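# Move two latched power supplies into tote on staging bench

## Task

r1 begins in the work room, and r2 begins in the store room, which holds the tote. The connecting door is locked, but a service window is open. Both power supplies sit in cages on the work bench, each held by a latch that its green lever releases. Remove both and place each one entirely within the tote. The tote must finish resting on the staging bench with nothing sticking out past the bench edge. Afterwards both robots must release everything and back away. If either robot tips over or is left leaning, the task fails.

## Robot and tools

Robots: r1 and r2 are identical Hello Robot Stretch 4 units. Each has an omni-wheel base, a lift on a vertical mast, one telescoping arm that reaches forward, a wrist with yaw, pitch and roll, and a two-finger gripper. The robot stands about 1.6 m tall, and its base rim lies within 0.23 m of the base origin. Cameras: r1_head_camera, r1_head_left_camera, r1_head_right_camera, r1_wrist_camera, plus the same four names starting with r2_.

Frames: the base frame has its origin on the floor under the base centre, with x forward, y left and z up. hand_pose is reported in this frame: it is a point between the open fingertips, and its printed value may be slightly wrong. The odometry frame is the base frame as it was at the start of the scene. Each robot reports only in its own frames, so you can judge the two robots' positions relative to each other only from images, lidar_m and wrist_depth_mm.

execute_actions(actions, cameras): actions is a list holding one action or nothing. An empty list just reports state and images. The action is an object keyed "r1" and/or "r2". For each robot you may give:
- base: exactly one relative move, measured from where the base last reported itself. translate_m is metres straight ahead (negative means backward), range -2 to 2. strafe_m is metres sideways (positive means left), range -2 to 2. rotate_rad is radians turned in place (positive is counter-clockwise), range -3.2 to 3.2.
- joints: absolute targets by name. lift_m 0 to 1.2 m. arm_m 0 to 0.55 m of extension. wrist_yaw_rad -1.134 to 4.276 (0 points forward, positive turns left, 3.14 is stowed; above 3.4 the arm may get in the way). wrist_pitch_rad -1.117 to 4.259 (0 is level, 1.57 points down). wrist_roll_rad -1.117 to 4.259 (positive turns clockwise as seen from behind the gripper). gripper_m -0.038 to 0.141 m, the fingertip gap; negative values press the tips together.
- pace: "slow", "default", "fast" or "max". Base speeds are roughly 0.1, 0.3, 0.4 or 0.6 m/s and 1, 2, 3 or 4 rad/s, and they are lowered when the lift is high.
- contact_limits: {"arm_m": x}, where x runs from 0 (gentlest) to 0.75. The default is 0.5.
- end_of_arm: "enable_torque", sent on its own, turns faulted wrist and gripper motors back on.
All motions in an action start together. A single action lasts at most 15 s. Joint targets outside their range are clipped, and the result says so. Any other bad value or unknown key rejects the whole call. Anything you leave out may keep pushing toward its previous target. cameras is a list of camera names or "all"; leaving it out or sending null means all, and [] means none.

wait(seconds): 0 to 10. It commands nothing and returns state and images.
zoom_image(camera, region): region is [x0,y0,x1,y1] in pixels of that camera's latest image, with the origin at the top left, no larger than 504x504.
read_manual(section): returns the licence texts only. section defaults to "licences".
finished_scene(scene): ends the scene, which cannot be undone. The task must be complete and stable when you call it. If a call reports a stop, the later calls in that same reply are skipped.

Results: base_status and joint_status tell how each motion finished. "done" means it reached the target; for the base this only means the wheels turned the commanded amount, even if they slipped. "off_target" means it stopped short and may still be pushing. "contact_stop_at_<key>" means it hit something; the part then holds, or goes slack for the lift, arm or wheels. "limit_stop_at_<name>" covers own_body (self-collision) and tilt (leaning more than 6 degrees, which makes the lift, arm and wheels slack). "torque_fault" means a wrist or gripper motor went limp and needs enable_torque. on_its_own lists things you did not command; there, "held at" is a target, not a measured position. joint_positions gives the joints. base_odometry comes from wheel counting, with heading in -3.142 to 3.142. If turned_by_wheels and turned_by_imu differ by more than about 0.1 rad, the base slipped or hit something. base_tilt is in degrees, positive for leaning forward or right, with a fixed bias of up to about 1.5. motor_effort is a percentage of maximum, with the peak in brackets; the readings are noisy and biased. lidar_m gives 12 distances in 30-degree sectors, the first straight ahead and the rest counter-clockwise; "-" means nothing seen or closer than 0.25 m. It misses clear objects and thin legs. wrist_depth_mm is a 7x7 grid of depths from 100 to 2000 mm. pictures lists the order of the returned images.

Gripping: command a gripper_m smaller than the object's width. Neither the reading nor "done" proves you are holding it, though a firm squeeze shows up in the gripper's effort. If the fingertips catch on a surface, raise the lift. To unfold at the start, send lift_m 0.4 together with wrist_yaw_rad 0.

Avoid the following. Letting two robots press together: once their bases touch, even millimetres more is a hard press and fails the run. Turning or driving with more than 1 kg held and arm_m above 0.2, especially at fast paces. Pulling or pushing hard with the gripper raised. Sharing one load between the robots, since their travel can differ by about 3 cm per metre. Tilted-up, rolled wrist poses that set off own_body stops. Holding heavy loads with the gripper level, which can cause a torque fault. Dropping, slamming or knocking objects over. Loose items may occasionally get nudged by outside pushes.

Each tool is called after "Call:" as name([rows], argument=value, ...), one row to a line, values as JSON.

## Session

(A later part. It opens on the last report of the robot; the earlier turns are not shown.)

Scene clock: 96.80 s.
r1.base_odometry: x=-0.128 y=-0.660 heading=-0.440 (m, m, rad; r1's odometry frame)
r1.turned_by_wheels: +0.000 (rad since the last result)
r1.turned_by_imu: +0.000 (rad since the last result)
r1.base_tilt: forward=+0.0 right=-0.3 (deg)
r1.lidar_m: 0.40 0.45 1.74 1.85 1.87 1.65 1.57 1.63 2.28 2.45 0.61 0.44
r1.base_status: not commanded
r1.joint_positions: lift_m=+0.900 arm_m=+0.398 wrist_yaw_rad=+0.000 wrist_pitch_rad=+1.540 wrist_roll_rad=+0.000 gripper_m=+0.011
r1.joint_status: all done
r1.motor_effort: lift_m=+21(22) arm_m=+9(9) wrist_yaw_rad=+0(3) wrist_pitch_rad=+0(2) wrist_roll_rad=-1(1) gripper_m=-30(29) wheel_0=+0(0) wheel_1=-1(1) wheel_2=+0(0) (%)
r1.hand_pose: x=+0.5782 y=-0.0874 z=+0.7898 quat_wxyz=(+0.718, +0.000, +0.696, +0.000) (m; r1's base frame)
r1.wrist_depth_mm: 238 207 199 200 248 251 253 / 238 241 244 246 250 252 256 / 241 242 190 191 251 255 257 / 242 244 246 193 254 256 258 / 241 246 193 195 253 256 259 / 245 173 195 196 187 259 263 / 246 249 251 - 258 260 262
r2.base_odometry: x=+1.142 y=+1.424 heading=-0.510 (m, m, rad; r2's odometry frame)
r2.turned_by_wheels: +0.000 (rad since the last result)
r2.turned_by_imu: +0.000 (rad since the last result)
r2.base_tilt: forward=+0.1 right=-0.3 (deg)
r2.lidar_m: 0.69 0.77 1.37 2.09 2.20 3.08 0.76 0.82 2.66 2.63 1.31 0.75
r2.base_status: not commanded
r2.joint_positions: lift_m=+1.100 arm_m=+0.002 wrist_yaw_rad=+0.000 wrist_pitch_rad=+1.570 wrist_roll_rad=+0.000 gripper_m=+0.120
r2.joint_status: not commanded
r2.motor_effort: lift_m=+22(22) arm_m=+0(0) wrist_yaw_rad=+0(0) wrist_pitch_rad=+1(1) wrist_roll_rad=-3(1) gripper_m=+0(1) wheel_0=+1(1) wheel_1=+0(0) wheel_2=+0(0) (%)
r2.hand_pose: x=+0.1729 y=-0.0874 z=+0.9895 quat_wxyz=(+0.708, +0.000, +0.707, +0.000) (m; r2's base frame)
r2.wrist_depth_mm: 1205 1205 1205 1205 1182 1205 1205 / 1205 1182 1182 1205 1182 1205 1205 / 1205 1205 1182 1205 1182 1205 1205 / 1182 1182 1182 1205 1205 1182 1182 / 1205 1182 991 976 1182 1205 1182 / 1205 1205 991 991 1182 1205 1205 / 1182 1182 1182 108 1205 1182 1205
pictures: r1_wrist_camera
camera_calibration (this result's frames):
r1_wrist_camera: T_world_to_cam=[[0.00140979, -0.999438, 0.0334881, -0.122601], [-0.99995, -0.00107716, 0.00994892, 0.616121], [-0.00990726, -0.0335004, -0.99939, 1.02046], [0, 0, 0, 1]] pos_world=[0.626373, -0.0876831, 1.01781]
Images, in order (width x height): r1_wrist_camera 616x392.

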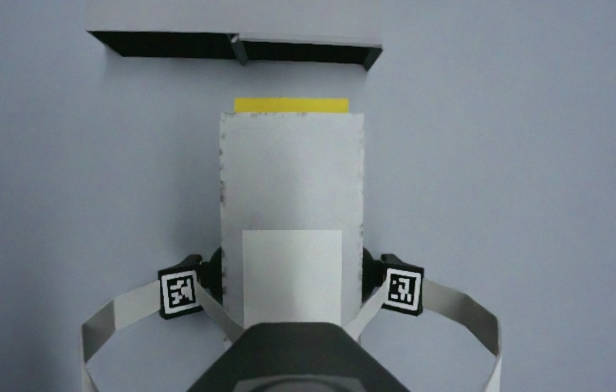

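Call:
execute_actions([
  {"r1":{"joints":{"lift_m":0.94,"arm_m":0.08}}},
], cameras=[])

Call:
execute_actions([
  {"r1":{"base":{"rotate_rad":1.0}}},
], cameras=[])

Call:
execute_actions([
  {"r1":{"base":{"translate_m":1.6},"joints":{"lift_m":1.12},"pace":"fast"}},
], cameras=[])

Call:
execute_actions([
  {"r1":{"base":{"rotate_rad":0.55}}},
], cameras=["r1_wrist_camera","r1_head_camera","r2_head_camera"])

Scene clock: 99.47 s.
r1.base_odometry: x=-0.128 y=-0.660 heading=-0.440 (m, m, rad; r1's odometry frame)
r1.turned_by_wheels: +0.000 (rad since the last result)
r1.turned_by_imu: +0.000 (rad since the last result)
r1.base_tilt: forward=+0.0 right=-0.3 (deg)
r1.lidar_m: 0.40 0.43 1.74 1.85 1.88 1.64 1.57 1.65 2.27 2.47 0.60 0.36
r1.base_status: not commanded
r1.joint_positions: lift_m=+0.940 arm_m=+0.082 wrist_yaw_rad=+0.000 wrist_pitch_rad=+1.540 wrist_roll_rad=+0.000 gripper_m=+0.011
r1.joint_status: all done
r1.motor_effort: lift_m=+26(28) arm_m=-9(11) wrist_yaw_rad=-1(2) wrist_pitch_rad=-3(2) wrist_roll_rad=+0(1) gripper_m=-28(30) wheel_0=+0(0) wheel_1=-2(1) wheel_2=+0(0) (%)
r1.hand_pose: x=+0.2613 y=-0.0874 z=+0.8294 quat_wxyz=(+0.718, +0.000, +0.696, +0.000) (m; r1's base frame)
r1.wrist_depth_mm: 278 281 283 286 291 293 296 / 991 1008 1025 1025 1042 1060 1060 / 1008 1025 190 191 1060 1060 1078 / 1008 1025 1025 193 1060 1078 1078 / 1008 1025 194 195 1060 1098 1078 / 1008 173 194 196 187 1078 1098 / 1025 1042 831 - 1078 1098 1078
r2.base_odometry: x=+1.142 y=+1.424 heading=-0.510 (m, m, rad; r2's odometry frame)
r2.turned_by_wheels: +0.000 (rad since the last result)
r2.turned_by_imu: +0.001 (rad since the last result)
r2.base_tilt: forward=+0.1 right=-0.2 (deg)
r2.lidar_m: 0.70 0.74 1.38 2.09 2.20 3.08 0.76 0.81 2.68 2.61 1.32 0.73
r2.base_status: not commanded
r2.joint_positions: lift_m=+1.100 arm_m=+0.002 wrist_yaw_rad=+0.000 wrist_pitch_rad=+1.570 wrist_roll_rad=+0.000 gripper_m=+0.120
r2.joint_status: not commanded
r2.motor_effort: lift_m=+22(22) arm_m=+0(1) wrist_yaw_rad=+0(0) wrist_pitch_rad=+1(1) wrist_roll_rad=-1(2) gripper_m=+0(1) wheel_0=+1(1) wheel_1=+0(0) wheel_2=+0(0) (%)
r2.hand_pose: x=+0.1729 y=-0.0874 z=+0.9895 quat_wxyz=(+0.708, +0.000, +0.707, +0.000) (m; r2's base frame)
r2.wrist_depth_mm: 1205 1205 1205 1205 1182 1205 1205 / 1182 1205 1182 1205 1205 1182 1205 / 1182 1182 1182 1182 1205 1205 1205 / 1182 1182 1205 1205 1182 1182 1205 / 1182 1182 991 991 1205 1205 1205 / 1182 1182 976 991 1182 1182 1182 / 1182 1182 1182 108 1182 1205 1182
pictures: none
No camera images: the call's "cameras" was empty. Leave "cameras" out to get every camera's image.

Scene clock: 101.23 s.
r1.base_odometry: x=-0.128 y=-0.660 heading=+0.560 (m, m, rad; r1's odometry frame)
r1.turned_by_wheels: +1.000 (rad since the last result)
r1.turned_by_imu: +1.012 (rad since the last result)
r1.base_tilt: forward=+0.0 right=-0.4 (deg)
r1.lidar_m: 1.74 1.85 1.87 1.67 1.56 1.61 2.17 2.45 0.63 0.42 0.40 0.43
r1.base_status: done
r1.joint_positions: lift_m=+0.940 arm_m=+0.082 wrist_yaw_rad=+0.000 wrist_pitch_rad=+1.540 wrist_roll_rad=+0.000 gripper_m=+0.011
r1.joint_status: not commanded
r1.motor_effort: lift_m=+26(26) arm_m=-9(9) wrist_yaw_rad=-2(2) wrist_pitch_rad=+2(0) wrist_roll_rad=-1(0) gripper_m=-29(28) wheel_0=+1(4) wheel_1=+0(2) wheel_2=+0(8) (%)
r1.hand_pose: x=+0.2615 y=-0.0874 z=+0.8294 quat_wxyz=(+0.718, +0.000, +0.696, +0.000) (m; r1's base frame)
r1.wrist_depth_mm: 976 1008 1025 1025 1042 1060 1042 / 991 1008 1025 1025 1042 1060 1060 / 1008 1008 1008 191 1042 1060 300 / 991 1008 1025 193 1060 1060 303 / 1008 1025 195 194 1060 1060 1098 / 1025 174 195 196 187 1078 1078 / 1042 1042 831 - 1078 1078 1098
r2.base_odometry: x=+1.142 y=+1.424 heading=-0.510 (m, m, rad; r2's odometry frame)
r2.turned_by_wheels: +0.000 (rad since the last result)
r2.turned_by_imu: +0.000 (rad since the last result)
r2.base_tilt: forward=+0.2 right=-0.2 (deg)
r2.lidar_m: 0.70 0.77 1.37 2.08 2.22 3.04 0.76 0.84 2.70 2.62 1.31 0.74
r2.base_status: not commanded
r2.joint_positions: lift_m=+1.100 arm_m=+0.002 wrist_yaw_rad=+0.000 wrist_pitch_rad=+1.570 wrist_roll_rad=+0.000 gripper_m=+0.120
r2.joint_status: not commanded
r2.motor_effort: lift_m=+22(22) arm_m=+0(1) wrist_yaw_rad=+0(0) wrist_pitch_rad=+1(1) wrist_roll_rad=-2(3) gripper_m=-1(1) wheel_0=+1(1) wheel_1=+0(0) wheel_2=-1(0) (%)
r2.hand_pose: x=+0.1729 y=-0.0874 z=+0.9895 quat_wxyz=(+0.708, +0.000, +0.707, +0.000) (m; r2's base frame)
r2.wrist_depth_mm: 1205 1205 1182 1205 1182 1205 1182 / 1205 1205 1205 1205 1205 1205 1205 / 1182 1205 1182 1205 1205 1205 1205 / 1205 1205 1205 1182 1205 1205 1182 / 1182 1182 991 991 1182 1182 1182 / 1182 1182 976 976 1182 1205 1205 / 1182 1182 1182 108 1182 1205 1182
pictures: none
No camera images: the call's "cameras" was empty. Leave "cameras" out to get every camera's image.

Scene clock: 107.03 s.
r1.base_odometry: x=+1.227 y=+0.190 heading=+0.560 (m, m, rad; r1's odometry frame)
r1.turned_by_wheels: +0.000 (rad since the last result)
r1.turned_by_imu: +0.003 (rad since the last result)
r1.base_tilt: forward=-0.1 right=-0.4 (deg)
r1.lidar_m: 0.30 0.28 0.29 0.41 1.53 2.50 1.29 1.21 1.28 2.42 2.30 0.35
r1.base_status: done
r1.joint_positions: lift_m=+1.120 arm_m=+0.082 wrist_yaw_rad=+0.000 wrist_pitch_rad=+1.540 wrist_roll_rad=+0.000 gripper_m=+0.011
r1.joint_status: all done
r1.motor_effort: lift_m=+26(28) arm_m=-9(9) wrist_yaw_rad=-3(2) wrist_pitch_rad=-1(3) wrist_roll_rad=-1(2) gripper_m=-30(28) wheel_0=-1(6) wheel_1=-1(7) wheel_2=+1(10) (%)
r1.hand_pose: x=+0.2614 y=-0.0874 z=+1.0095 quat_wxyz=(+0.718, +0.000, +0.696, +0.000) (m; r1's base frame)
r1.wrist_depth_mm: 304 307 310 315 1205 1205 1255 / 304 309 312 1205 1229 1229 1255 / 307 310 190 190 1229 1229 1255 / 310 1182 1205 193 1205 1229 1281 / 1182 1229 194 194 1255 1281 1281 / 1205 173 195 196 190 1255 1308 / 1205 1182 1229 - 1281 1281 1281
r2.base_odometry: x=+1.142 y=+1.424 heading=-0.510 (m, m, rad; r2's odometry frame)
r2.turned_by_wheels: +0.000 (rad since the last result)
r2.turned_by_imu: +0.001 (rad since the last result)
r2.base_tilt: forward=+0.2 right=-0.1 (deg)
r2.lidar_m: 0.70 0.74 1.38 2.08 2.22 3.11 0.73 0.81 2.69 2.62 1.35 0.74
r2.base_status: not commanded
r2.joint_positions: lift_m=+1.100 arm_m=+0.002 wrist_yaw_rad=+0.000 wrist_pitch_rad=+1.570 wrist_roll_rad=+0.000 gripper_m=+0.120
r2.joint_status: not commanded
r2.motor_effort: lift_m=+22(22) arm_m=+0(0) wrist_yaw_rad=+0(0) wrist_pitch_rad=+0(1) wrist_roll_rad=-3(1) gripper_m=-2(0) wheel_0=+1(1) wheel_1=+0(0) wheel_2=+0(1) (%)
r2.hand_pose: x=+0.1729 y=-0.0874 z=+0.9895 quat_wxyz=(+0.708, +0.000, +0.707, +0.000) (m; r2's base frame)
r2.wrist_depth_mm: 1182 1205 1205 1205 1205 1205 1205 / 1182 1182 1205 1182 1205 1205 1182 / 1205 1182 1205 1182 1205 1205 1182 / 1205 1182 1182 1182 1205 1182 1229 / 1205 1205 991 991 1182 1182 1205 / 1182 1182 991 991 1205 1182 1205 / 1182 1182 1182 108 1205 1182 1182
pictures: none
No camera images: the call's "cameras" was empty. Leave "cameras" out to get every camera's image.

Scene clock: 108.63 s.
r1.base_odometry: x=+1.227 y=+0.190 heading=+1.110 (m, m, rad; r1's odometry frame)
r1.turned_by_wheels: +0.550 (rad since the last result)
r1.turned_by_imu: +0.557 (rad since the last result)
r1.base_tilt: forward=-0.1 right=-0.3 (deg)
r1.lidar_m: 0.28 0.29 0.41 1.81 2.49 1.24 1.19 3.37 2.41 2.22 0.44 0.33
r1.base_status: done
r1.joint_positions: lift_m=+1.120 arm_m=+0.082 wrist_yaw_rad=+0.000 wrist_pitch_rad=+1.540 wrist_roll_rad=+0.000 gripper_m=+0.011
r1.joint_status: not commanded
r1.motor_effort: lift_m=+26(25) arm_m=-9(9) wrist_yaw_rad=-1(2) wrist_pitch_rad=+0(0) wrist_roll_rad=-3(1) gripper_m=-30(29) wheel_0=+0(4) wheel_1=+0(3) wheel_2=-1(4) (%)
r1.hand_pose: x=+0.2614 y=-0.0874 z=+1.0095 quat_wxyz=(+0.718, +0.000, +0.696, +0.000) (m; r1's base frame)
r1.wrist_depth_mm: 303 307 312 315 317 322 327 / 304 309 312 315 320 324 327 / 307 310 190 190 322 325 329 / 310 1182 312 193 1255 1255 1281 / 1205 1205 194 195 1229 1255 1255 / 1182 173 195 196 187 1281 1281 / 1205 1160 1229 - 1308 1281 1308
r2.base_odometry: x=+1.142 y=+1.424 heading=-0.510 (m, m, rad; r2's odometry frame)
r2.turned_by_wheels: +0.000 (rad since the last result)
r2.turned_by_imu: +0.000 (rad since the last result)
r2.base_tilt: forward=+0.1 right=-0.2 (deg)
r2.lidar_m: 0.69 0.76 1.40 2.09 2.20 3.08 0.76 0.85 2.64 2.63 1.33 0.75
r2.base_status: not commanded
r2.joint_positions: lift_m=+1.100 arm_m=+0.002 wrist_yaw_rad=+0.000 wrist_pitch_rad=+1.570 wrist_roll_rad=+0.000 gripper_m=+0.120
r2.joint_status: not commanded
r2.motor_effort: lift_m=+22(22) arm_m=+0(0) wrist_yaw_rad=+0(0) wrist_pitch_rad=+1(1) wrist_roll_rad=-5(5) gripper_m=+0(0) wheel_0=+1(1) wheel_1=+0(0) wheel_2=+0(0) (%)
r2.hand_pose: x=+0.1729 y=-0.0874 z=+0.9895 quat_wxyz=(+0.708, +0.000, +0.707, +0.000) (m; r2's base frame)
r2.wrist_depth_mm: 1182 1205 1182 1205 1205 1205 1205 / 1182 1205 1182 1182 1205 1205 1205 / 1182 1205 1205 1205 1205 1182 1182 / 1205 1182 1205 1205 1182 1205 1205 / 1205 1182 976 991 1205 1182 1205 / 1182 1182 976 976 1182 1182 1205 / 1182 1182 1182 108 1182 1205 1182
pictures: r1_head_camera, r1_wrist_camera, r2_head_camera
camera_calibration (this result's frames):
r1_wrist_camera: T_world_to_cam=[[0.00151161, -0.999438, 0.0334881, -0.129537], [-0.999951, -0.00118152, 0.00987453, 0.297223], [-0.00982942, -0.0335014, -0.99939, 1.23685], [0, 0, 0, 1]] pos_world=[0.309561, -0.0876772, 1.2375]
Images, in order (width x height): r1_head_camera 420x560, r1_wrist_camera 616x392, r2_head_camera 420x560.

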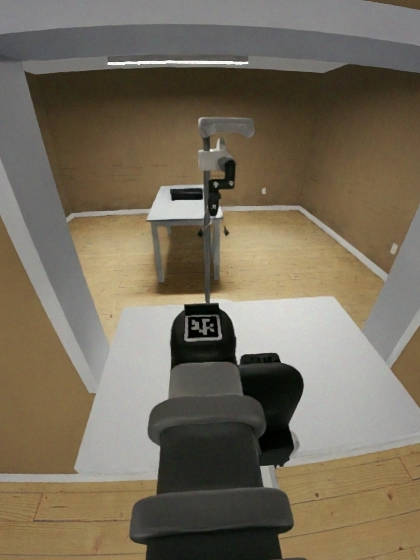

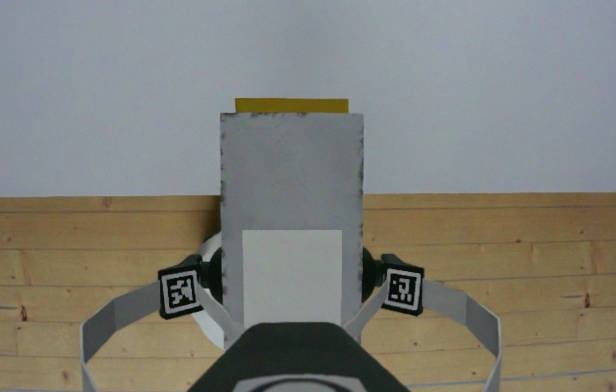

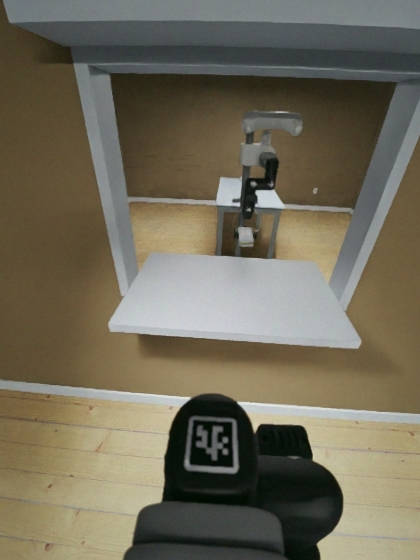

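Call:
execute_actions([
  {"r1":{"joints":{"arm_m":0.45,"lift_m":1.075}}},
], cameras=["r1_wrist_camera"])

Scene clock: 110.97 s.
r1.base_odometry: x=+1.227 y=+0.190 heading=+1.110 (m, m, rad; r1's odometry frame)
r1.turned_by_wheels: +0.000 (rad since the last result)
r1.turned_by_imu: +0.000 (rad since the last result)
r1.base_tilt: forward=+0.0 right=-0.3 (deg)
r1.lidar_m: 0.28 0.29 0.43 1.79 2.52 1.25 1.19 3.36 2.40 2.18 0.42 0.30
r1.base_status: not commanded
r1.joint_positions: lift_m=+1.075 arm_m=+0.448 wrist_yaw_rad=+0.000 wrist_pitch_rad=+1.540 wrist_roll_rad=+0.000 gripper_m=+0.011
r1.joint_status: all done
r1.motor_effort: lift_m=+21(25) arm_m=+9(11) wrist_yaw_rad=-3(0) wrist_pitch_rad=+0(5) wrist_roll_rad=+0(2) gripper_m=-29(29) wheel_0=+0(0) wheel_1=-1(1) wheel_2=-2(2) (%)
r1.hand_pose: x=+0.6283 y=-0.0874 z=+0.9648 quat_wxyz=(+0.718, +0.000, +0.696, +0.000) (m; r1's base frame)
r1.wrist_depth_mm: 260 263 266 270 271 274 277 / 260 264 266 270 272 277 281 / 262 266 190 191 274 277 279 / 265 267 270 193 276 278 281 / 266 268 194 194 277 281 283 / 266 174 195 197 187 281 286 / 267 272 273 - 281 285 286
r2.base_odometry: x=+1.142 y=+1.424 heading=-0.510 (m, m, rad; r2's odometry frame)
r2.turned_by_wheels: +0.000 (rad since the last result)
r2.turned_by_imu: +0.001 (rad since the last result)
r2.base_tilt: forward=+0.1 right=-0.2 (deg)
r2.lidar_m: 0.68 0.78 1.38 2.10 2.18 3.07 0.76 0.84 2.69 2.63 1.29 0.73
r2.base_status: not commanded
r2.joint_positions: lift_m=+1.100 arm_m=+0.002 wrist_yaw_rad=+0.000 wrist_pitch_rad=+1.570 wrist_roll_rad=+0.000 gripper_m=+0.120
r2.joint_status: not commanded
r2.motor_effort: lift_m=+22(22) arm_m=+0(0) wrist_yaw_rad=+0(1) wrist_pitch_rad=+0(1) wrist_roll_rad=-4(2) gripper_m=-1(0) wheel_0=+1(1) wheel_1=+0(0) wheel_2=+0(0) (%)
r2.hand_pose: x=+0.1729 y=-0.0874 z=+0.9895 quat_wxyz=(+0.708, +0.000, +0.707, +0.000) (m; r2's base frame)
r2.wrist_depth_mm: 1182 1205 1205 1205 1205 1205 1205 / 1205 1205 1205 1182 1182 1205 1182 / 1182 1182 1182 1205 1205 1205 1205 / 1182 1182 1182 1205 1205 1205 1182 / 1182 1182 991 976 1205 1182 1182 / 1182 1205 991 991 1182 1182 1205 / 1182 1182 1182 108 1182 1182 1182
pictures: r1_wrist_camera
camera_calibration (this result's frames):
r1_wrist_camera: T_world_to_cam=[[0.00167995, -0.999438, 0.0334892, -0.128701], [-0.999952, -0.0013569, 0.00966688, 0.66473], [-0.00961601, -0.0335038, -0.999392, 1.19568], [0, 0, 0, 1]] pos_world=[0.676413, -0.0876672, 1.19284]
Images, in order (width x height): r1_wrist_camera 616x392.

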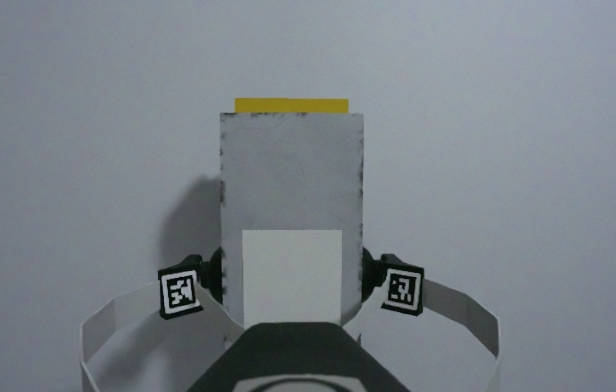

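Call:
execute_actions([
  {"r1":{"joints":{"lift_m":1.049}}},
], cameras=[])

Call:
execute_actions([
  {"r1":{"joints":{"gripper_m":0.105}}},
], cameras=[])

Call:
execute_actions([
  {"r1":{"joints":{"lift_m":1.11},"pace":"fast"}},
], cameras=[])

Call:
execute_actions([
  {"r1":{"base":{"strafe_m":-0.75},"joints":{"arm_m":0.0},"pace":"fast"},"r2":{"base":{"translate_m":0.35},"joints":{"lift_m":1.13},"pace":"fast"}},
], cameras=["r2_head_camera","r1_head_right_camera"])

Scene clock: 112.10 s.
r1.base_odometry: x=+1.227 y=+0.190 heading=+1.110 (m, m, rad; r1's odometry frame)
r1.turned_by_wheels: +0.000 (rad since the last result)
r1.turned_by_imu: +0.000 (rad since the last result)
r1.base_tilt: forward=+0.0 right=-0.4 (deg)
r1.lidar_m: 0.27 0.29 0.40 1.81 2.52 1.25 1.19 3.37 2.41 2.19 0.43 0.31
r1.base_status: not commanded
r1.joint_positions: lift_m=+1.049 arm_m=+0.448 wrist_yaw_rad=+0.000 wrist_pitch_rad=+1.540 wrist_roll_rad=+0.000 gripper_m=+0.011
r1.joint_status: all done
r1.motor_effort: lift_m=+22(21) arm_m=+9(9) wrist_yaw_rad=-2(1) wrist_pitch_rad=-1(0) wrist_roll_rad=-2(3) gripper_m=-29(29) wheel_0=+0(0) wheel_1=+0(0) wheel_2=-2(2) (%)
r1.hand_pose: x=+0.6283 y=-0.0874 z=+0.9388 quat_wxyz=(+0.718, +0.000, +0.696, +0.000) (m; r1's base frame)
r1.wrist_depth_mm: 235 236 239 243 245 248 250 / 236 238 241 243 247 249 252 / 237 240 190 190 249 251 254 / 238 241 243 193 249 252 255 / 239 244 194 195 250 255 256 / 241 174 195 196 187 255 258 / 242 245 248 - 254 257 259
r2.base_odometry: x=+1.142 y=+1.424 heading=-0.510 (m, m, rad; r2's odometry frame)
r2.turned_by_wheels: +0.000 (rad since the last result)
r2.turned_by_imu: +0.000 (rad since the last result)
r2.base_tilt: forward=+0.1 right=-0.2 (deg)
r2.lidar_m: 0.70 0.74 1.40 2.09 2.21 3.10 0.74 0.84 2.66 2.64 1.31 0.73
r2.base_status: not commanded
r2.joint_positions: lift_m=+1.100 arm_m=+0.002 wrist_yaw_rad=+0.000 wrist_pitch_rad=+1.570 wrist_roll_rad=+0.000 gripper_m=+0.120
r2.joint_status: not commanded
r2.motor_effort: lift_m=+22(22) arm_m=+0(1) wrist_yaw_rad=+0(0) wrist_pitch_rad=+1(0) wrist_roll_rad=-3(3) gripper_m=-1(2) wheel_0=+1(1) wheel_1=+0(0) wheel_2=+0(0) (%)
r2.hand_pose: x=+0.1729 y=-0.0874 z=+0.9895 quat_wxyz=(+0.708, +0.000, +0.707, +0.000) (m; r2's base frame)
r2.wrist_depth_mm: 1205 1182 1205 1182 1205 1205 1205 / 1205 1182 1205 1205 1205 1205 1205 / 1182 1182 1182 1182 1182 1182 1205 / 1182 1205 1182 1182 1182 1182 1205 / 1182 1182 991 991 1205 1205 1182 / 1205 1182 991 991 1182 1182 1205 / 1182 1160 1182 108 1205 1205 1182
pictures: none
No camera images: the call's "cameras" was empty. Leave "cameras" out to get every camera's image.

Scene clock: 113.87 s.
r1.base_odometry: x=+1.227 y=+0.190 heading=+1.110 (m, m, rad; r1's odometry frame)
r1.turned_by_wheels: +0.000 (rad since the last result)
r1.turned_by_imu: +0.000 (rad since the last result)
r1.base_tilt: forward=-0.1 right=-0.4 (deg)
r1.lidar_m: 0.28 0.29 0.42 1.80 2.50 1.27 1.20 3.36 2.42 2.19 0.44 0.31
r1.base_status: not commanded
r1.joint_positions: lift_m=+1.049 arm_m=+0.448 wrist_yaw_rad=+0.000 wrist_pitch_rad=+1.541 wrist_roll_rad=+0.000 gripper_m=+0.105
r1.joint_status: all done
r1.motor_effort: lift_m=+22(22) arm_m=+9(9) wrist_yaw_rad=-1(3) wrist_pitch_rad=-2(2) wrist_roll_rad=+0(0) gripper_m=+0(28) wheel_0=+0(0) wheel_1=+0(0) wheel_2=-2(2) (%)
r1.hand_pose: x=+0.6280 y=-0.0874 z=+0.9388 quat_wxyz=(+0.718, +0.000, +0.696, +0.000) (m; r1's base frame)
r1.wrist_depth_mm: 236 239 241 244 248 251 255 / 237 240 244 246 250 251 254 / 238 242 243 208 250 255 257 / 240 242 246 208 252 256 256 / 241 244 212 210 252 256 259 / 243 245 209 210 253 258 262 / 245 248 249 - 256 259 262
r2.base_odometry: x=+1.142 y=+1.424 heading=-0.510 (m, m, rad; r2's odometry frame)
r2.turned_by_wheels: +0.000 (rad since the last result)
r2.turned_by_imu: +0.000 (rad since the last result)
r2.base_tilt: forward=+0.2 right=-0.1 (deg)
r2.lidar_m: 0.70 0.69 1.40 2.09 2.22 3.10 0.76 0.84 2.72 2.62 1.33 0.74
r2.base_status: not commanded
r2.joint_positions: lift_m=+1.100 arm_m=+0.002 wrist_yaw_rad=+0.000 wrist_pitch_rad=+1.570 wrist_roll_rad=+0.000 gripper_m=+0.120
r2.joint_status: not commanded
r2.motor_effort: lift_m=+22(22) arm_m=+0(1) wrist_yaw_rad=+0(0) wrist_pitch_rad=+0(1) wrist_roll_rad=-1(3) gripper_m=+0(1) wheel_0=+1(1) wheel_1=+0(0) wheel_2=+0(1) (%)
r2.hand_pose: x=+0.1729 y=-0.0874 z=+0.9895 quat_wxyz=(+0.708, +0.000, +0.707, +0.000) (m; r2's base frame)
r2.wrist_depth_mm: 1205 1205 1205 1205 1205 1205 1205 / 1205 1205 1205 1205 1205 1182 1205 / 1182 1182 1205 1205 1182 1205 1205 / 1182 1182 1205 1205 1205 1205 1205 / 1182 1182 991 991 1182 1182 1182 / 1182 1182 976 976 1205 1182 1205 / 1182 1182 1182 108 1182 1205 1182
pictures: none
No camera images: the call's "cameras" was empty. Leave "cameras" out to get every camera's image.

Scene clock: 114.83 s.
r1.base_odometry: x=+1.227 y=+0.190 heading=+1.110 (m, m, rad; r1's odometry frame)
r1.turned_by_wheels: +0.000 (rad since the last result)
r1.turned_by_imu: +0.000 (rad since the last result)
r1.base_tilt: forward=+0.0 right=-0.3 (deg)
r1.lidar_m: 0.28 0.30 0.39 1.79 2.49 1.25 1.19 3.39 2.44 2.20 0.43 0.30
r1.base_status: not commanded
r1.joint_positions: lift_m=+1.110 arm_m=+0.448 wrist_yaw_rad=+0.000 wrist_pitch_rad=+1.540 wrist_roll_rad=+0.000 gripper_m=+0.105
r1.joint_status: all done
r1.motor_effort: lift_m=+22(24) arm_m=+9(9) wrist_yaw_rad=-2(2) wrist_pitch_rad=-2(1) wrist_roll_rad=+0(1) gripper_m=+0(0) wheel_0=+0(0) wheel_1=+0(0) wheel_2=-2(2) (%)
r1.hand_pose: x=+0.6281 y=-0.0874 z=+0.9997 quat_wxyz=(+0.718, +0.000, +0.696, +0.000) (m; r1's base frame)
r1.wrist_depth_mm: 294 297 301 303 309 312 312 / 296 300 301 306 309 315 319 / 297 300 303 270 314 314 319 / 298 303 303 270 314 317 320 / 300 304 306 272 314 317 322 / 301 304 270 270 317 320 324 / 303 307 310 - 319 324 325
r2.base_odometry: x=+1.142 y=+1.424 heading=-0.510 (m, m, rad; r2's odometry frame)
r2.turned_by_wheels: +0.000 (rad since the last result)
r2.turned_by_imu: +0.000 (rad since the last result)
r2.base_tilt: forward=+0.1 right=-0.2 (deg)
r2.lidar_m: 0.70 0.74 1.37 2.09 2.21 3.07 0.75 0.83 2.67 2.63 1.29 0.74
r2.base_status: not commanded
r2.joint_positions: lift_m=+1.100 arm_m=+0.002 wrist_yaw_rad=+0.000 wrist_pitch_rad=+1.570 wrist_roll_rad=+0.000 gripper_m=+0.120
r2.joint_status: not commanded
r2.motor_effort: lift_m=+22(22) arm_m=+0(0) wrist_yaw_rad=+0(0) wrist_pitch_rad=+1(1) wrist_roll_rad=-2(2) gripper_m=+0(2) wheel_0=+1(1) wheel_1=+0(0) wheel_2=+0(0) (%)
r2.hand_pose: x=+0.1729 y=-0.0874 z=+0.9895 quat_wxyz=(+0.708, +0.000, +0.707, +0.000) (m; r2's base frame)
r2.wrist_depth_mm: 1205 1205 1205 1205 1205 1205 1229 / 1182 1205 1205 1205 1182 1205 1205 / 1182 1182 1205 1205 1182 1205 1182 / 1182 1205 1182 1205 1182 1205 1205 / 1182 1182 976 976 1182 1182 1205 / 1182 1182 976 976 1182 1205 1205 / 1182 1182 1182 108 1182 1205 1205
pictures: none
No camera images: the call's "cameras" was empty. Leave "cameras" out to get every camera's image.

Scene clock: 118.53 s.
r1.base_odometry: x=+1.899 y=-0.143 heading=+1.110 (m, m, rad; r1's odometry frame)
r1.turned_by_wheels: +0.000 (rad since the last result)
r1.turned_by_imu: +0.003 (rad since the last result)
r1.base_tilt: forward=+0.0 right=-0.4 (deg)
r1.lidar_m: 0.52 0.32 0.42 1.96 3.31 1.27 1.65 2.28 1.63 1.56 0.77 0.55
r1.base_status: done
r1.joint_positions: lift_m=+1.110 arm_m=+0.003 wrist_yaw_rad=+0.000 wrist_pitch_rad=+1.540 wrist_roll_rad=+0.000 gripper_m=+0.105
r1.joint_status: all done
r1.motor_effort: lift_m=+22(22) arm_m=-9(9) wrist_yaw_rad=-1(3) wrist_pitch_rad=-2(2) wrist_roll_rad=-4(1) gripper_m=-1(1) wheel_0=+0(10) wheel_1=-1(10) wheel_2=-1(1) (%)
r1.hand_pose: x=+0.1822 y=-0.0874 z=+0.9997 quat_wxyz=(+0.718, +0.000, +0.696, +0.000) (m; r1's base frame)
r1.wrist_depth_mm: 654 741 723 732 723 750 750 / 976 1118 1118 1098 1118 1118 1118 / 1160 1182 1182 1205 1229 1229 1255 / 1160 1205 1182 1182 1229 1229 1255 / 1182 1182 991 1008 1229 1229 1255 / 1205 1182 1008 917 1255 1281 1281 / 1182 1182 1205 - 1229 1255 1281
r2.base_odometry: x=+1.447 y=+1.253 heading=-0.510 (m, m, rad; r2's odometry frame)
r2.turned_by_wheels: +0.000 (rad since the last result)
r2.turned_by_imu: +0.002 (rad since the last result)
r2.base_tilt: forward=+0.1 right=-0.2 (deg)
r2.lidar_m: 0.35 0.38 0.56 2.09 2.23 3.06 1.09 1.20 2.71 2.05 0.53 0.36
r2.base_status: done
r2.joint_positions: lift_m=+1.130 arm_m=+0.002 wrist_yaw_rad=+0.000 wrist_pitch_rad=+1.570 wrist_roll_rad=+0.000 gripper_m=+0.120
r2.joint_status: all done
r2.motor_effort: lift_m=+22(24) arm_m=+0(0) wrist_yaw_rad=+0(0) wrist_pitch_rad=+0(1) wrist_roll_rad=-2(3) gripper_m=+0(1) wheel_0=+4(9) wheel_1=+3(7) wheel_2=-2(11) (%)
r2.hand_pose: x=+0.1728 y=-0.0874 z=+1.0195 quat_wxyz=(+0.707, +0.000, +0.707, +0.000) (m; r2's base frame)
r2.wrist_depth_mm: 332 332 334 334 334 334 334 / 1138 1138 1138 1138 1138 1160 1160 / 1205 1229 1229 1229 1229 1229 1229 / 1229 1205 1205 1229 1229 1229 1229 / 1205 1229 1008 1025 1229 1229 1229 / 1229 1229 1008 1025 1205 1229 1205 / 1229 1229 1205 108 1205 1205 1229
pictures: r1_head_right_camera, r2_head_camera
Images, in order (width x height): r1_head_right_camera 420x672, r2_head_camera 420x560.

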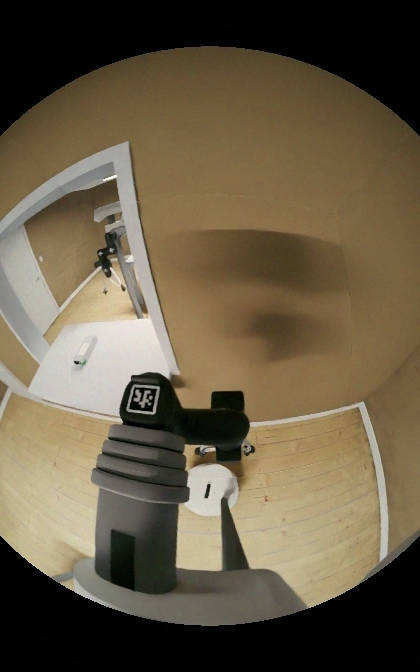

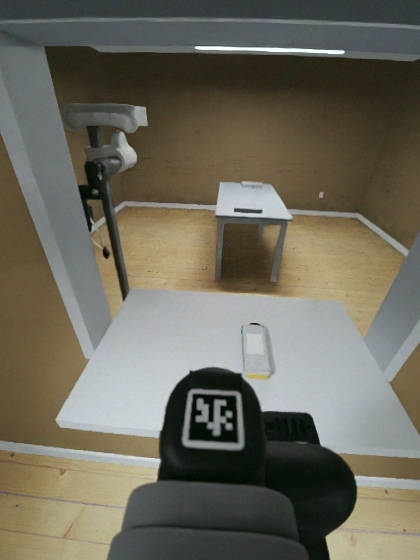

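Call:
execute_actions([
  {"r1":{"base":{"translate_m":-0.4},"joints":{"lift_m":0.45},"pace":"max"},"r2":{"base":{"strafe_m":-0.047},"joints":{"arm_m":0.475},"pace":"fast"}},
], cameras=["r2_wrist_camera"])

Scene clock: 121.67 s.
r1.base_odometry: x=+1.721 y=-0.502 heading=+1.110 (m, m, rad; r1's odometry frame)
r1.turned_by_wheels: +0.000 (rad since the last result)
r1.turned_by_imu: +0.000 (rad since the last result)
r1.base_tilt: forward=-0.1 right=-0.4 (deg)
r1.lidar_m: 0.72 0.70 0.99 3.18 1.13 0.92 1.66 2.30 1.60 1.56 1.36 0.97
r1.base_status: done
r1.joint_positions: lift_m=+0.450 arm_m=+0.003 wrist_yaw_rad=+0.000 wrist_pitch_rad=+1.540 wrist_roll_rad=+0.000 gripper_m=+0.105
r1.joint_status: all done
r1.motor_effort: lift_m=+19(19) arm_m=-9(9) wrist_yaw_rad=-1(3) wrist_pitch_rad=-1(2) wrist_roll_rad=-3(1) gripper_m=+0(0) wheel_0=-1(6) wheel_1=+1(2) wheel_2=+0(9) (%)
r1.hand_pose: x=+0.1823 y=-0.0874 z=+0.3400 quat_wxyz=(+0.718, +0.000, +0.696, +0.000) (m; r1's base frame)
r1.wrist_depth_mm: 535 539 554 554 564 574 569 / 544 539 549 559 559 574 580 / 544 549 554 564 569 574 574 / 539 549 554 564 574 574 585 / 549 347 351 355 564 580 591 / 345 347 349 353 368 585 591 / 345 347 351 - 585 585 597
r2.base_odometry: x=+1.424 y=+1.212 heading=-0.510 (m, m, rad; r2's odometry frame)
r2.turned_by_wheels: +0.000 (rad since the last result)
r2.turned_by_imu: +0.001 (rad since the last result)
r2.base_tilt: forward=+0.1 right=-0.2 (deg)
r2.lidar_m: 0.35 0.38 0.55 2.14 2.26 3.12 1.11 1.18 2.68 2.05 0.51 0.38
r2.base_status: done
r2.joint_positions: lift_m=+1.130 arm_m=+0.474 wrist_yaw_rad=+0.000 wrist_pitch_rad=+1.570 wrist_roll_rad=+0.000 gripper_m=+0.120
r2.joint_status: all done
r2.motor_effort: lift_m=+22(22) arm_m=+8(8) wrist_yaw_rad=-1(1) wrist_pitch_rad=+1(1) wrist_roll_rad=-1(3) gripper_m=+0(0) wheel_0=+4(11) wheel_1=+0(10) wheel_2=+0(0) (%)
r2.hand_pose: x=+0.6448 y=-0.0874 z=+1.0195 quat_wxyz=(+0.707, +0.000, +0.707, +0.000) (m; r2's base frame)
r2.wrist_depth_mm: 332 330 332 332 332 332 330 / 329 332 330 330 330 332 330 / 329 330 329 330 330 330 332 / 329 329 329 291 330 330 332 / 329 329 329 290 330 330 332 / 329 329 329 290 329 330 330 / 327 329 329 108 329 330 330
pictures: r2_wrist_camera
camera_calibration (this result's frames):
r2_wrist_camera: T_world_to_cam=[[-0.0353117, -0.999299, 0.0124675, -0.0817223], [-0.999372, 0.0352709, -0.00348262, 0.713412], [0.00304044, -0.0125827, -0.999916, 1.24908], [0, 0, 0, 1]] pos_world=[0.70628, -0.0911109, 1.25248]
Images, in order (width x height): r2_wrist_camera 616x392.

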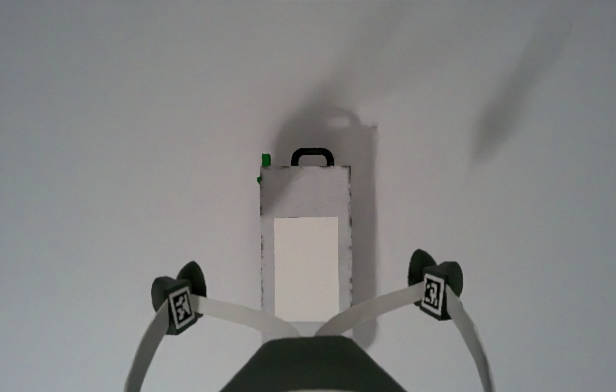

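Call:
execute_actions([
  {"r1":{"base":{"translate_m":-2.0},"pace":"max"},"r2":{"joints":{"arm_m":0.465,"lift_m":1.058,"gripper_m":0.1}}},
], cameras=["r2_wrist_camera"])

Call:
execute_actions([
  {"r1":{"base":{"rotate_rad":1.55},"joints":{"lift_m":0.78},"pace":"fast"},"r2":{"joints":{"gripper_m":0.01}}},
], cameras=["r2_wrist_camera","r1_head_camera"])

Scene clock: 127.23 s.
r1.base_odometry: x=+0.831 y=-2.293 heading=+1.110 (m, m, rad; r1's odometry frame)
r1.turned_by_wheels: +0.000 (rad since the last result)
r1.turned_by_imu: -0.003 (rad since the last result)
r1.base_tilt: forward=+0.0 right=-0.4 (deg)
r1.lidar_m: 2.71 0.56 0.40 0.37 0.38 1.44 1.37 1.41 1.70 1.60 1.66 2.20
r1.base_status: done
r1.joint_positions: lift_m=+0.450 arm_m=+0.003 wrist_yaw_rad=+0.000 wrist_pitch_rad=+1.540 wrist_roll_rad=+0.000 gripper_m=+0.105
r1.joint_status: not commanded
r1.motor_effort: lift_m=+20(20) arm_m=-9(9) wrist_yaw_rad=-1(1) wrist_pitch_rad=-1(2) wrist_roll_rad=-2(0) gripper_m=-1(0) wheel_0=+1(7) wheel_1=+0(8) wheel_2=-1(11) (%)
r1.hand_pose: x=+0.1822 y=-0.0874 z=+0.3399 quat_wxyz=(+0.718, +0.000, +0.696, +0.000) (m; r1's base frame)
r1.wrist_depth_mm: 530 539 554 554 554 569 574 / 535 544 554 559 564 574 580 / 549 544 554 559 569 569 580 / 544 554 554 569 569 580 580 / 549 349 351 355 574 580 585 / 347 345 349 353 368 580 597 / 347 347 351 - 585 585 591
r2.base_odometry: x=+1.424 y=+1.212 heading=-0.510 (m, m, rad; r2's odometry frame)
r2.turned_by_wheels: +0.000 (rad since the last result)
r2.turned_by_imu: +0.001 (rad since the last result)
r2.base_tilt: forward=+0.1 right=-0.2 (deg)
r2.lidar_m: 0.35 0.38 0.56 2.14 2.22 3.13 1.10 1.18 2.63 2.07 0.53 0.36
r2.base_status: not commanded
r2.joint_positions: lift_m=+1.058 arm_m=+0.466 wrist_yaw_rad=+0.000 wrist_pitch_rad=+1.570 wrist_roll_rad=+0.000 gripper_m=+0.100
r2.joint_status: all done
r2.motor_effort: lift_m=+17(20) arm_m=-8(6) wrist_yaw_rad=-1(0) wrist_pitch_rad=-1(0) wrist_roll_rad=-5(1) gripper_m=+0(2) wheel_0=+4(4) wheel_1=-1(1) wheel_2=+0(0) (%)
r2.hand_pose: x=+0.6376 y=-0.0874 z=+0.9480 quat_wxyz=(+0.707, +0.000, +0.707, +0.000) (m; r2's base frame)
r2.wrist_depth_mm: 259 259 259 259 260 262 262 / 259 259 259 259 262 260 262 / 258 258 259 222 260 260 260 / 258 258 258 220 259 259 260 / 258 259 258 220 259 259 260 / 258 258 198 219 220 259 259 / 257 257 258 108 259 259 259
pictures: r2_wrist_camera
camera_calibration (this result's frames):
r2_wrist_camera: T_world_to_cam=[[-0.0353768, -0.999296, 0.012472, -0.0810476], [-0.99937, 0.0353375, -0.00335682, 0.705832], [0.00291373, -0.0125829, -0.999917, 1.17762], [0, 0, 0, 1]] pos_world=[0.699089, -0.091115, 1.1809]
Images, in order (width x height): r2_wrist_camera 616x392.

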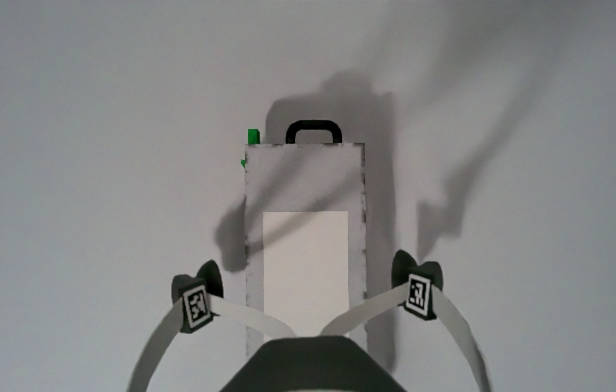

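Scene clock: 129.13 s.
r1.base_odometry: x=+0.831 y=-2.293 heading=+2.660 (m, m, rad; r1's odometry frame)
r1.turned_by_wheels: +1.550 (rad since the last result)
r1.turned_by_imu: +1.570 (rad since the last result)
r1.base_tilt: forward=-0.1 right=-0.4 (deg)
r1.lidar_m: 0.37 0.39 1.46 1.37 1.42 1.69 1.59 1.66 2.19 2.72 0.58 0.40
r1.base_status: done
r1.joint_positions: lift_m=+0.780 arm_m=+0.003 wrist_yaw_rad=+0.000 wrist_pitch_rad=+1.540 wrist_roll_rad=+0.000 gripper_m=+0.105
r1.joint_status: all done
r1.motor_effort: lift_m=+22(24) arm_m=-9(9) wrist_yaw_rad=-2(2) wrist_pitch_rad=-1(2) wrist_roll_rad=+1(0) gripper_m=-1(1) wheel_0=+0(7) wheel_1=+0(9) wheel_2=+1(9) (%)
r1.hand_pose: x=+0.1823 y=-0.0874 z=+0.6697 quat_wxyz=(+0.718, +0.000, +0.696, +0.000) (m; r1's base frame)
r1.wrist_depth_mm: 525 866 866 878 878 891 904 / 842 707 732 759 891 904 788 / 854 854 878 878 891 904 891 / 854 854 878 891 904 904 931 / 854 866 676 683 904 904 931 / 878 878 683 683 904 917 946 / 866 854 683 - 904 931 917
r2.base_odometry: x=+1.424 y=+1.212 heading=-0.510 (m, m, rad; r2's odometry frame)
r2.turned_by_wheels: +0.000 (rad since the last result)
r2.turned_by_imu: +0.000 (rad since the last result)
r2.base_tilt: forward=+0.1 right=-0.2 (deg)
r2.lidar_m: 0.34 0.39 0.52 2.13 2.25 3.12 1.11 1.20 2.69 2.06 0.50 0.36
r2.base_status: not commanded
r2.joint_positions: lift_m=+1.058 arm_m=+0.466 wrist_yaw_rad=+0.000 wrist_pitch_rad=+1.570 wrist_roll_rad=+0.000 gripper_m=+0.010
r2.joint_status: all done
r2.motor_effort: lift_m=+20(20) arm_m=-8(8) wrist_yaw_rad=+0(0) wrist_pitch_rad=+0(0) wrist_roll_rad=-3(0) gripper_m=-23(25) wheel_0=+4(4) wheel_1=+0(0) wheel_2=+0(0) (%)
r2.hand_pose: x=+0.6376 y=-0.0874 z=+0.9477 quat_wxyz=(+0.707, +0.000, +0.707, +0.000) (m; r2's base frame)
r2.wrist_depth_mm: 257 257 258 258 257 258 258 / 256 257 257 257 257 258 258 / 256 257 257 210 257 257 258 / 256 256 256 210 258 258 258 / 256 256 256 211 257 258 257 / 255 256 200 210 187 257 257 / 255 256 256 108 257 256 257
pictures: r1_head_camera, r2_wrist_camera
camera_calibration (this result's frames):
r2_wrist_camera: T_world_to_cam=[[-0.0356104, -0.999288, 0.0124667, -0.0808887], [-0.999361, 0.0355693, -0.00350395, 0.706014], [0.00305802, -0.0125835, -0.999916, 1.17728], [0, 0, 0, 1]] pos_world=[0.699082, -0.0911293, 1.18066]
Images, in order (width x height): r1_head_camera 420x560, r2_wrist_camera 616x392.

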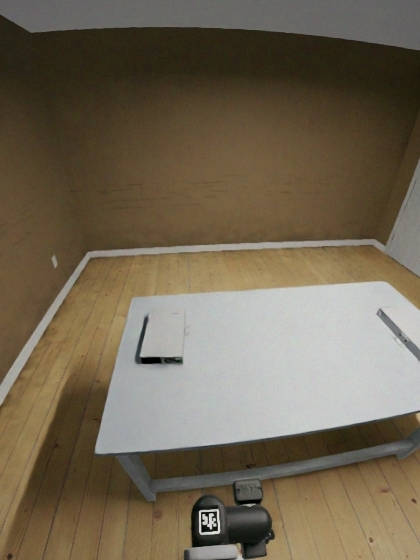

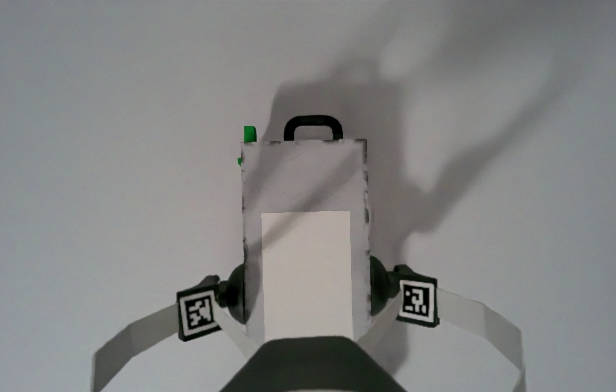

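Call:
execute_actions([
  {"r1":{"base":{"strafe_m":0.19},"joints":{"lift_m":0.93},"pace":"fast"},"r2":{"joints":{"gripper_m":0.085}}},
], cameras=[])

Call:
execute_actions([
  {"r1":{"joints":{"wrist_pitch_rad":0.3,"wrist_roll_rad":0.05,"gripper_m":0.058,"arm_m":0.15}},"r2":{"joints":{"lift_m":1.05}}},
], cameras=[])

Call:
execute_actions([
  {"r1":{"joints":{"lift_m":0.709}},"r2":{"joints":{"gripper_m":0.0}}},
], cameras=["r1_wrist_camera","r2_wrist_camera"])

Scene clock: 131.20 s.
r1.base_odometry: x=+0.743 y=-2.461 heading=+2.660 (m, m, rad; r1's odometry frame)
r1.turned_by_wheels: +0.000 (rad since the last result)
r1.turned_by_imu: +0.000 (rad since the last result)
r1.base_tilt: forward=-0.1 right=-0.4 (deg)
r1.lidar_m: 0.37 0.38 1.24 1.17 1.22 1.61 1.61 1.65 2.19 2.90 0.57 0.40
r1.base_status: done
r1.joint_positions: lift_m=+0.930 arm_m=+0.003 wrist_yaw_rad=+0.000 wrist_pitch_rad=+1.540 wrist_roll_rad=+0.000 gripper_m=+0.105
r1.joint_status: all done
r1.motor_effort: lift_m=+23(23) arm_m=-9(9) wrist_yaw_rad=-3(1) wrist_pitch_rad=-1(1) wrist_roll_rad=-1(1) gripper_m=-2(1) wheel_0=+0(11) wheel_1=+1(11) wheel_2=+1(1) (%)
r1.hand_pose: x=+0.1823 y=-0.0874 z=+0.8197 quat_wxyz=(+0.718, +0.000, +0.696, +0.000) (m; r1's base frame)
r1.wrist_depth_mm: 976 480 991 1025 1042 1042 1060 / 976 1008 842 991 1025 1025 1060 / 991 1025 1025 1042 1042 1042 1060 / 991 1008 1025 1042 1060 1060 1078 / 991 1025 820 831 1042 1078 1098 / 1008 1025 809 831 1042 1078 1098 / 1025 1042 1025 - 1060 1078 1078
r2.base_odometry: x=+1.424 y=+1.212 heading=-0.510 (m, m, rad; r2's odometry frame)
r2.turned_by_wheels: +0.000 (rad since the last result)
r2.turned_by_imu: +0.001 (rad since the last result)
r2.base_tilt: forward=+0.1 right=-0.2 (deg)
r2.lidar_m: 0.34 0.39 0.53 2.13 2.24 3.11 1.11 1.19 2.66 2.06 0.54 0.36
r2.base_status: not commanded
r2.joint_positions: lift_m=+1.058 arm_m=+0.466 wrist_yaw_rad=+0.000 wrist_pitch_rad=+1.570 wrist_roll_rad=+0.000 gripper_m=+0.085
r2.joint_status: all done
r2.motor_effort: lift_m=+19(20) arm_m=-7(8) wrist_yaw_rad=+1(2) wrist_pitch_rad=-2(9) wrist_roll_rad=-2(2) gripper_m=-2(24) wheel_0=+4(4) wheel_1=-1(0) wheel_2=+0(0) (%)
r2.hand_pose: x=+0.6373 y=-0.0874 z=+0.9478 quat_wxyz=(+0.707, +0.000, +0.707, +0.000) (m; r2's base frame)
r2.wrist_depth_mm: 259 259 259 259 260 260 260 / 258 258 260 259 260 259 260 / 258 259 258 222 260 259 260 / 259 258 259 219 258 259 259 / 258 258 258 219 259 260 260 / 258 258 198 219 200 259 259 / 257 258 257 108 259 258 259
pictures: none
No camera images: the call's "cameras" was empty. Leave "cameras" out to get every camera's image.

Scene clock: 132.70 s.
r1.base_odometry: x=+0.743 y=-2.461 heading=+2.660 (m, m, rad; r1's odometry frame)
r1.turned_by_wheels: +0.000 (rad since the last result)
r1.turned_by_imu: +0.000 (rad since the last result)
r1.base_tilt: forward=-0.1 right=-0.4 (deg)
r1.lidar_m: 0.35 0.38 1.24 1.17 1.22 1.64 1.60 1.67 2.18 2.91 0.56 0.39
r1.base_status: not commanded
r1.joint_positions: lift_m=+0.930 arm_m=+0.148 wrist_yaw_rad=+0.000 wrist_pitch_rad=+0.303 wrist_roll_rad=+0.050 gripper_m=+0.058
r1.joint_status: all done
r1.motor_effort: lift_m=+23(22) arm_m=+9(8) wrist_yaw_rad=+0(1) wrist_pitch_rad=-7(11) wrist_roll_rad=+0(3) gripper_m=-3(5) wheel_0=+0(0) wheel_1=+0(0) wheel_2=+1(1) (%)
r1.hand_pose: x=+0.5947 y=-0.0874 z=+1.0221 quat_wxyz=(+0.988, +0.025, +0.151, -0.004) (m; r1's base frame)
r1.wrist_depth_mm: - - - - - - - / - - - - - - - / - - - - - - - / - - - - - - - / - - 647 707 723 732 715 / 1756 1618 198 512 197 564 559 / 1464 477 436 - 484 462 466
r2.base_odometry: x=+1.424 y=+1.212 heading=-0.510 (m, m, rad; r2's odometry frame)
r2.turned_by_wheels: +0.000 (rad since the last result)
r2.turned_by_imu: +0.000 (rad since the last result)
r2.base_tilt: forward=+0.2 right=-0.1 (deg)
r2.lidar_m: 0.35 0.36 0.55 2.12 2.25 3.12 1.11 1.18 2.70 2.06 0.53 0.37
r2.base_status: not commanded
r2.joint_positions: lift_m=+1.050 arm_m=+0.466 wrist_yaw_rad=+0.000 wrist_pitch_rad=+1.570 wrist_roll_rad=+0.000 gripper_m=+0.085
r2.joint_status: all done
r2.motor_effort: lift_m=+17(18) arm_m=-8(8) wrist_yaw_rad=+1(1) wrist_pitch_rad=-2(2) wrist_roll_rad=-2(3) gripper_m=-2(1) wheel_0=+4(4) wheel_1=-1(0) wheel_2=+0(0) (%)
r2.hand_pose: x=+0.6373 y=-0.0874 z=+0.9400 quat_wxyz=(+0.707, +0.000, +0.707, +0.000) (m; r2's base frame)
r2.wrist_depth_mm: 252 252 252 252 253 253 253 / 251 252 252 253 252 252 253 / 251 251 251 213 252 253 253 / 250 251 251 212 252 252 253 / 251 251 251 211 251 252 251 / 250 249 198 211 200 252 252 / 250 250 250 108 251 251 252
pictures: none
No camera images: the call's "cameras" was empty. Leave "cameras" out to get every camera's image.

Scene clock: 134.70 s.
r1.base_odometry: x=+0.743 y=-2.461 heading=+2.660 (m, m, rad; r1's odometry frame)
r1.turned_by_wheels: +0.000 (rad since the last result)
r1.turned_by_imu: +0.000 (rad since the last result)
r1.base_tilt: forward=+0.0 right=-0.3 (deg)
r1.lidar_m: 0.37 0.39 1.24 1.18 1.24 1.64 1.60 1.67 2.18 2.91 0.54 0.40
r1.base_status: not commanded
r1.joint_positions: lift_m=+0.709 arm_m=+0.148 wrist_yaw_rad=+0.000 wrist_pitch_rad=+0.302 wrist_roll_rad=+0.050 gripper_m=+0.058
r1.joint_status: all done
r1.motor_effort: lift_m=+18(22) arm_m=+9(9) wrist_yaw_rad=+0(2) wrist_pitch_rad=-6(7) wrist_roll_rad=+0(2) gripper_m=-2(2) wheel_0=+0(0) wheel_1=+0(0) wheel_2=+1(1) (%)
r1.hand_pose: x=+0.5947 y=-0.0874 z=+0.8015 quat_wxyz=(+0.988, +0.025, +0.151, -0.004) (m; r1's base frame)
r1.wrist_depth_mm: - - - - - - - / - - - - - - - / - - 500 554 683 676 676 / - 402 357 327 421 415 415 / 312 310 294 309 304 303 298 / 242 244 198 232 197 236 233 / 201 197 207 - 202 191 194
r2.base_odometry: x=+1.424 y=+1.212 heading=-0.510 (m, m, rad; r2's odometry frame)
r2.turned_by_wheels: +0.000 (rad since the last result)
r2.turned_by_imu: +0.000 (rad since the last result)
r2.base_tilt: forward=+0.2 right=-0.1 (deg)
r2.lidar_m: 0.36 0.40 0.54 2.12 2.25 3.10 1.11 1.20 2.70 2.08 0.51 0.37
r2.base_status: not commanded
r2.joint_positions: lift_m=+1.050 arm_m=+0.466 wrist_yaw_rad=+0.000 wrist_pitch_rad=+1.570 wrist_roll_rad=+0.000 gripper_m=+0.001
r2.joint_status: all done
r2.motor_effort: lift_m=+20(20) arm_m=-8(7) wrist_yaw_rad=+0(1) wrist_pitch_rad=+0(2) wrist_roll_rad=-4(2) gripper_m=-26(25) wheel_0=+4(4) wheel_1=+0(0) wheel_2=+0(0) (%)
r2.hand_pose: x=+0.6374 y=-0.0874 z=+0.9397 quat_wxyz=(+0.707, +0.000, +0.707, +0.000) (m; r2's base frame)
r2.wrist_depth_mm: 249 249 249 250 250 250 251 / 249 250 250 250 250 250 250 / 249 249 249 189 250 250 250 / 249 249 249 189 250 250 250 / 249 249 249 191 249 250 250 / 248 248 191 193 192 249 250 / 249 248 249 108 249 249 249
pictures: r1_wrist_camera, r2_wrist_camera
camera_calibration (this result's frames):
r1_wrist_camera: T_world_to_cam=[[-0.0457617, -0.998337, -0.035045, -0.0398876], [-0.336184, 0.0484265, -0.94055, 1.00391], [0.940684, -0.0312596, -0.337841, -0.0629939], [0, 0, 0, 1]] pos_world=[0.394931, -0.0904062, 0.921548]
r2_wrist_camera: T_world_to_cam=[[-0.0359235, -0.999277, 0.0124718, -0.0805996], [-0.99935, 0.0358842, -0.00336051, 0.705686], [0.00291054, -0.0125844, -0.999917, 1.16935], [0, 0, 0, 1]] pos_world=[0.698928, -0.0911488, 1.17263]
Images, in order (width x height): r1_wrist_camera 616x392, r2_wrist_camera 616x392.

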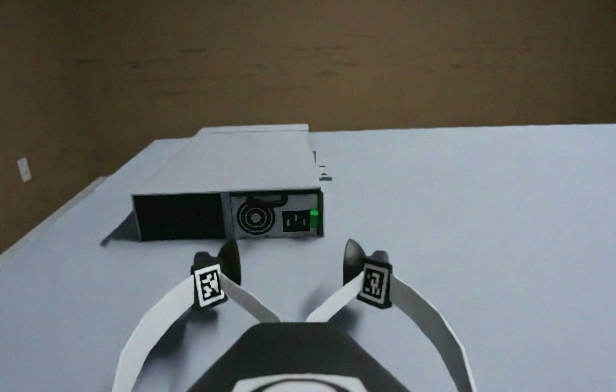

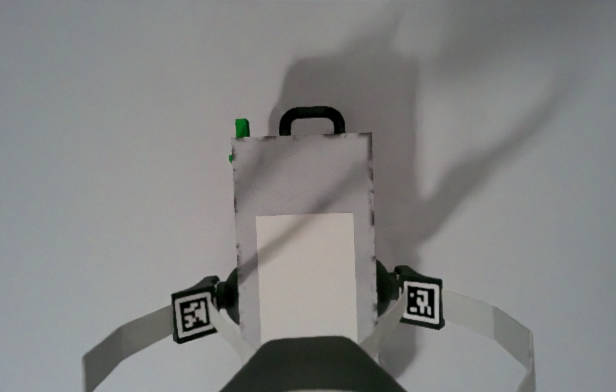

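Call:
execute_actions([
  {"r1":{"base":{"strafe_m":0.01},"joints":{"arm_m":0.22},"contact_limits":{"arm_m":0.1}},"r2":{"base":{"translate_m":-0.2},"joints":{"lift_m":1.08,"arm_m":0.06}}},
], cameras=["r1_wrist_camera"])

Scene clock: 137.80 s.
r1.base_odometry: x=+0.738 y=-2.470 heading=+2.660 (m, m, rad; r1's odometry frame)
r1.turned_by_wheels: +0.000 (rad since the last result)
r1.turned_by_imu: +0.000 (rad since the last result)
r1.base_tilt: forward=-0.1 right=-0.4 (deg)
r1.lidar_m: 0.36 0.36 1.25 1.17 1.20 1.59 1.61 1.65 2.17 2.91 0.58 0.37
r1.base_status: done
r1.joint_positions: lift_m=+0.709 arm_m=+0.218 wrist_yaw_rad=+0.000 wrist_pitch_rad=+0.302 wrist_roll_rad=+0.050 gripper_m=+0.058
r1.joint_status: all done
r1.motor_effort: lift_m=+18(18) arm_m=+9(7) wrist_yaw_rad=-2(2) wrist_pitch_rad=-7(8) wrist_roll_rad=+1(0) gripper_m=-3(0) wheel_0=-1(7) wheel_1=+1(7) wheel_2=+0(1) (%)
r1.contact_limits: arm_m 0.1
r1.hand_pose: x=+0.6647 y=-0.0874 z=+0.8015 quat_wxyz=(+0.988, +0.025, +0.151, -0.004) (m; r1's base frame)
r1.wrist_depth_mm: - - - - - - - / - - - - - - - / - - 496 615 676 676 668 / - 404 306 303 421 418 413 / 312 283 254 256 304 301 297 / 241 242 198 230 198 236 234 / 200 196 206 - 202 191 193
r2.base_odometry: x=+1.250 y=+1.310 heading=-0.510 (m, m, rad; r2's odometry frame)
r2.turned_by_wheels: +0.000 (rad since the last result)
r2.turned_by_imu: +0.000 (rad since the last result)
r2.base_tilt: forward=+0.1 right=-0.2 (deg)
r2.lidar_m: 0.54 0.59 1.16 2.11 2.26 3.16 0.92 0.96 2.68 2.57 1.12 0.58
r2.base_status: done
r2.joint_positions: lift_m=+1.080 arm_m=+0.061 wrist_yaw_rad=+0.000 wrist_pitch_rad=+1.570 wrist_roll_rad=+0.000 gripper_m=+0.001
r2.joint_status: all done
r2.motor_effort: lift_m=+26(27) arm_m=-8(9) wrist_yaw_rad=+1(2) wrist_pitch_rad=+0(3) wrist_roll_rad=-3(5) gripper_m=-25(25) wheel_0=-5(8) wheel_1=-3(6) wheel_2=+3(12) (%)
r2.hand_pose: x=+0.2324 y=-0.0874 z=+0.9692 quat_wxyz=(+0.707, +0.000, +0.707, +0.000) (m; r2's base frame)
r2.wrist_depth_mm: 1060 1078 1060 1078 1098 1098 1098 / 1160 1160 1160 1182 1182 1182 1182 / 1160 1182 1182 189 1182 1182 1160 / 1160 1182 1182 189 1182 1182 1160 / 1182 1160 1160 191 1182 1160 1182 / 1160 1160 191 193 193 1160 1160 / 1160 1160 1160 108 1160 1160 1160
pictures: r1_wrist_camera
camera_calibration (this result's frames):
r1_wrist_camera: T_world_to_cam=[[-0.045813, -0.998335, -0.0350501, -0.0366607], [-0.336075, 0.048445, -0.940588, 1.02743], [0.94072, -0.0313117, -0.337735, -0.128931], [0, 0, 0, 1]] pos_world=[0.464901, -0.0904104, 0.921556]
Images, in order (width x height): r1_wrist_camera 616x392.

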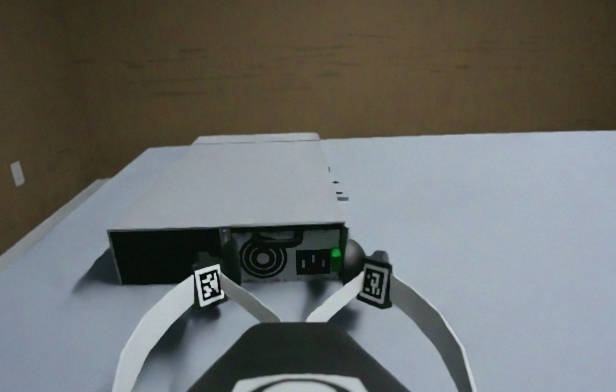

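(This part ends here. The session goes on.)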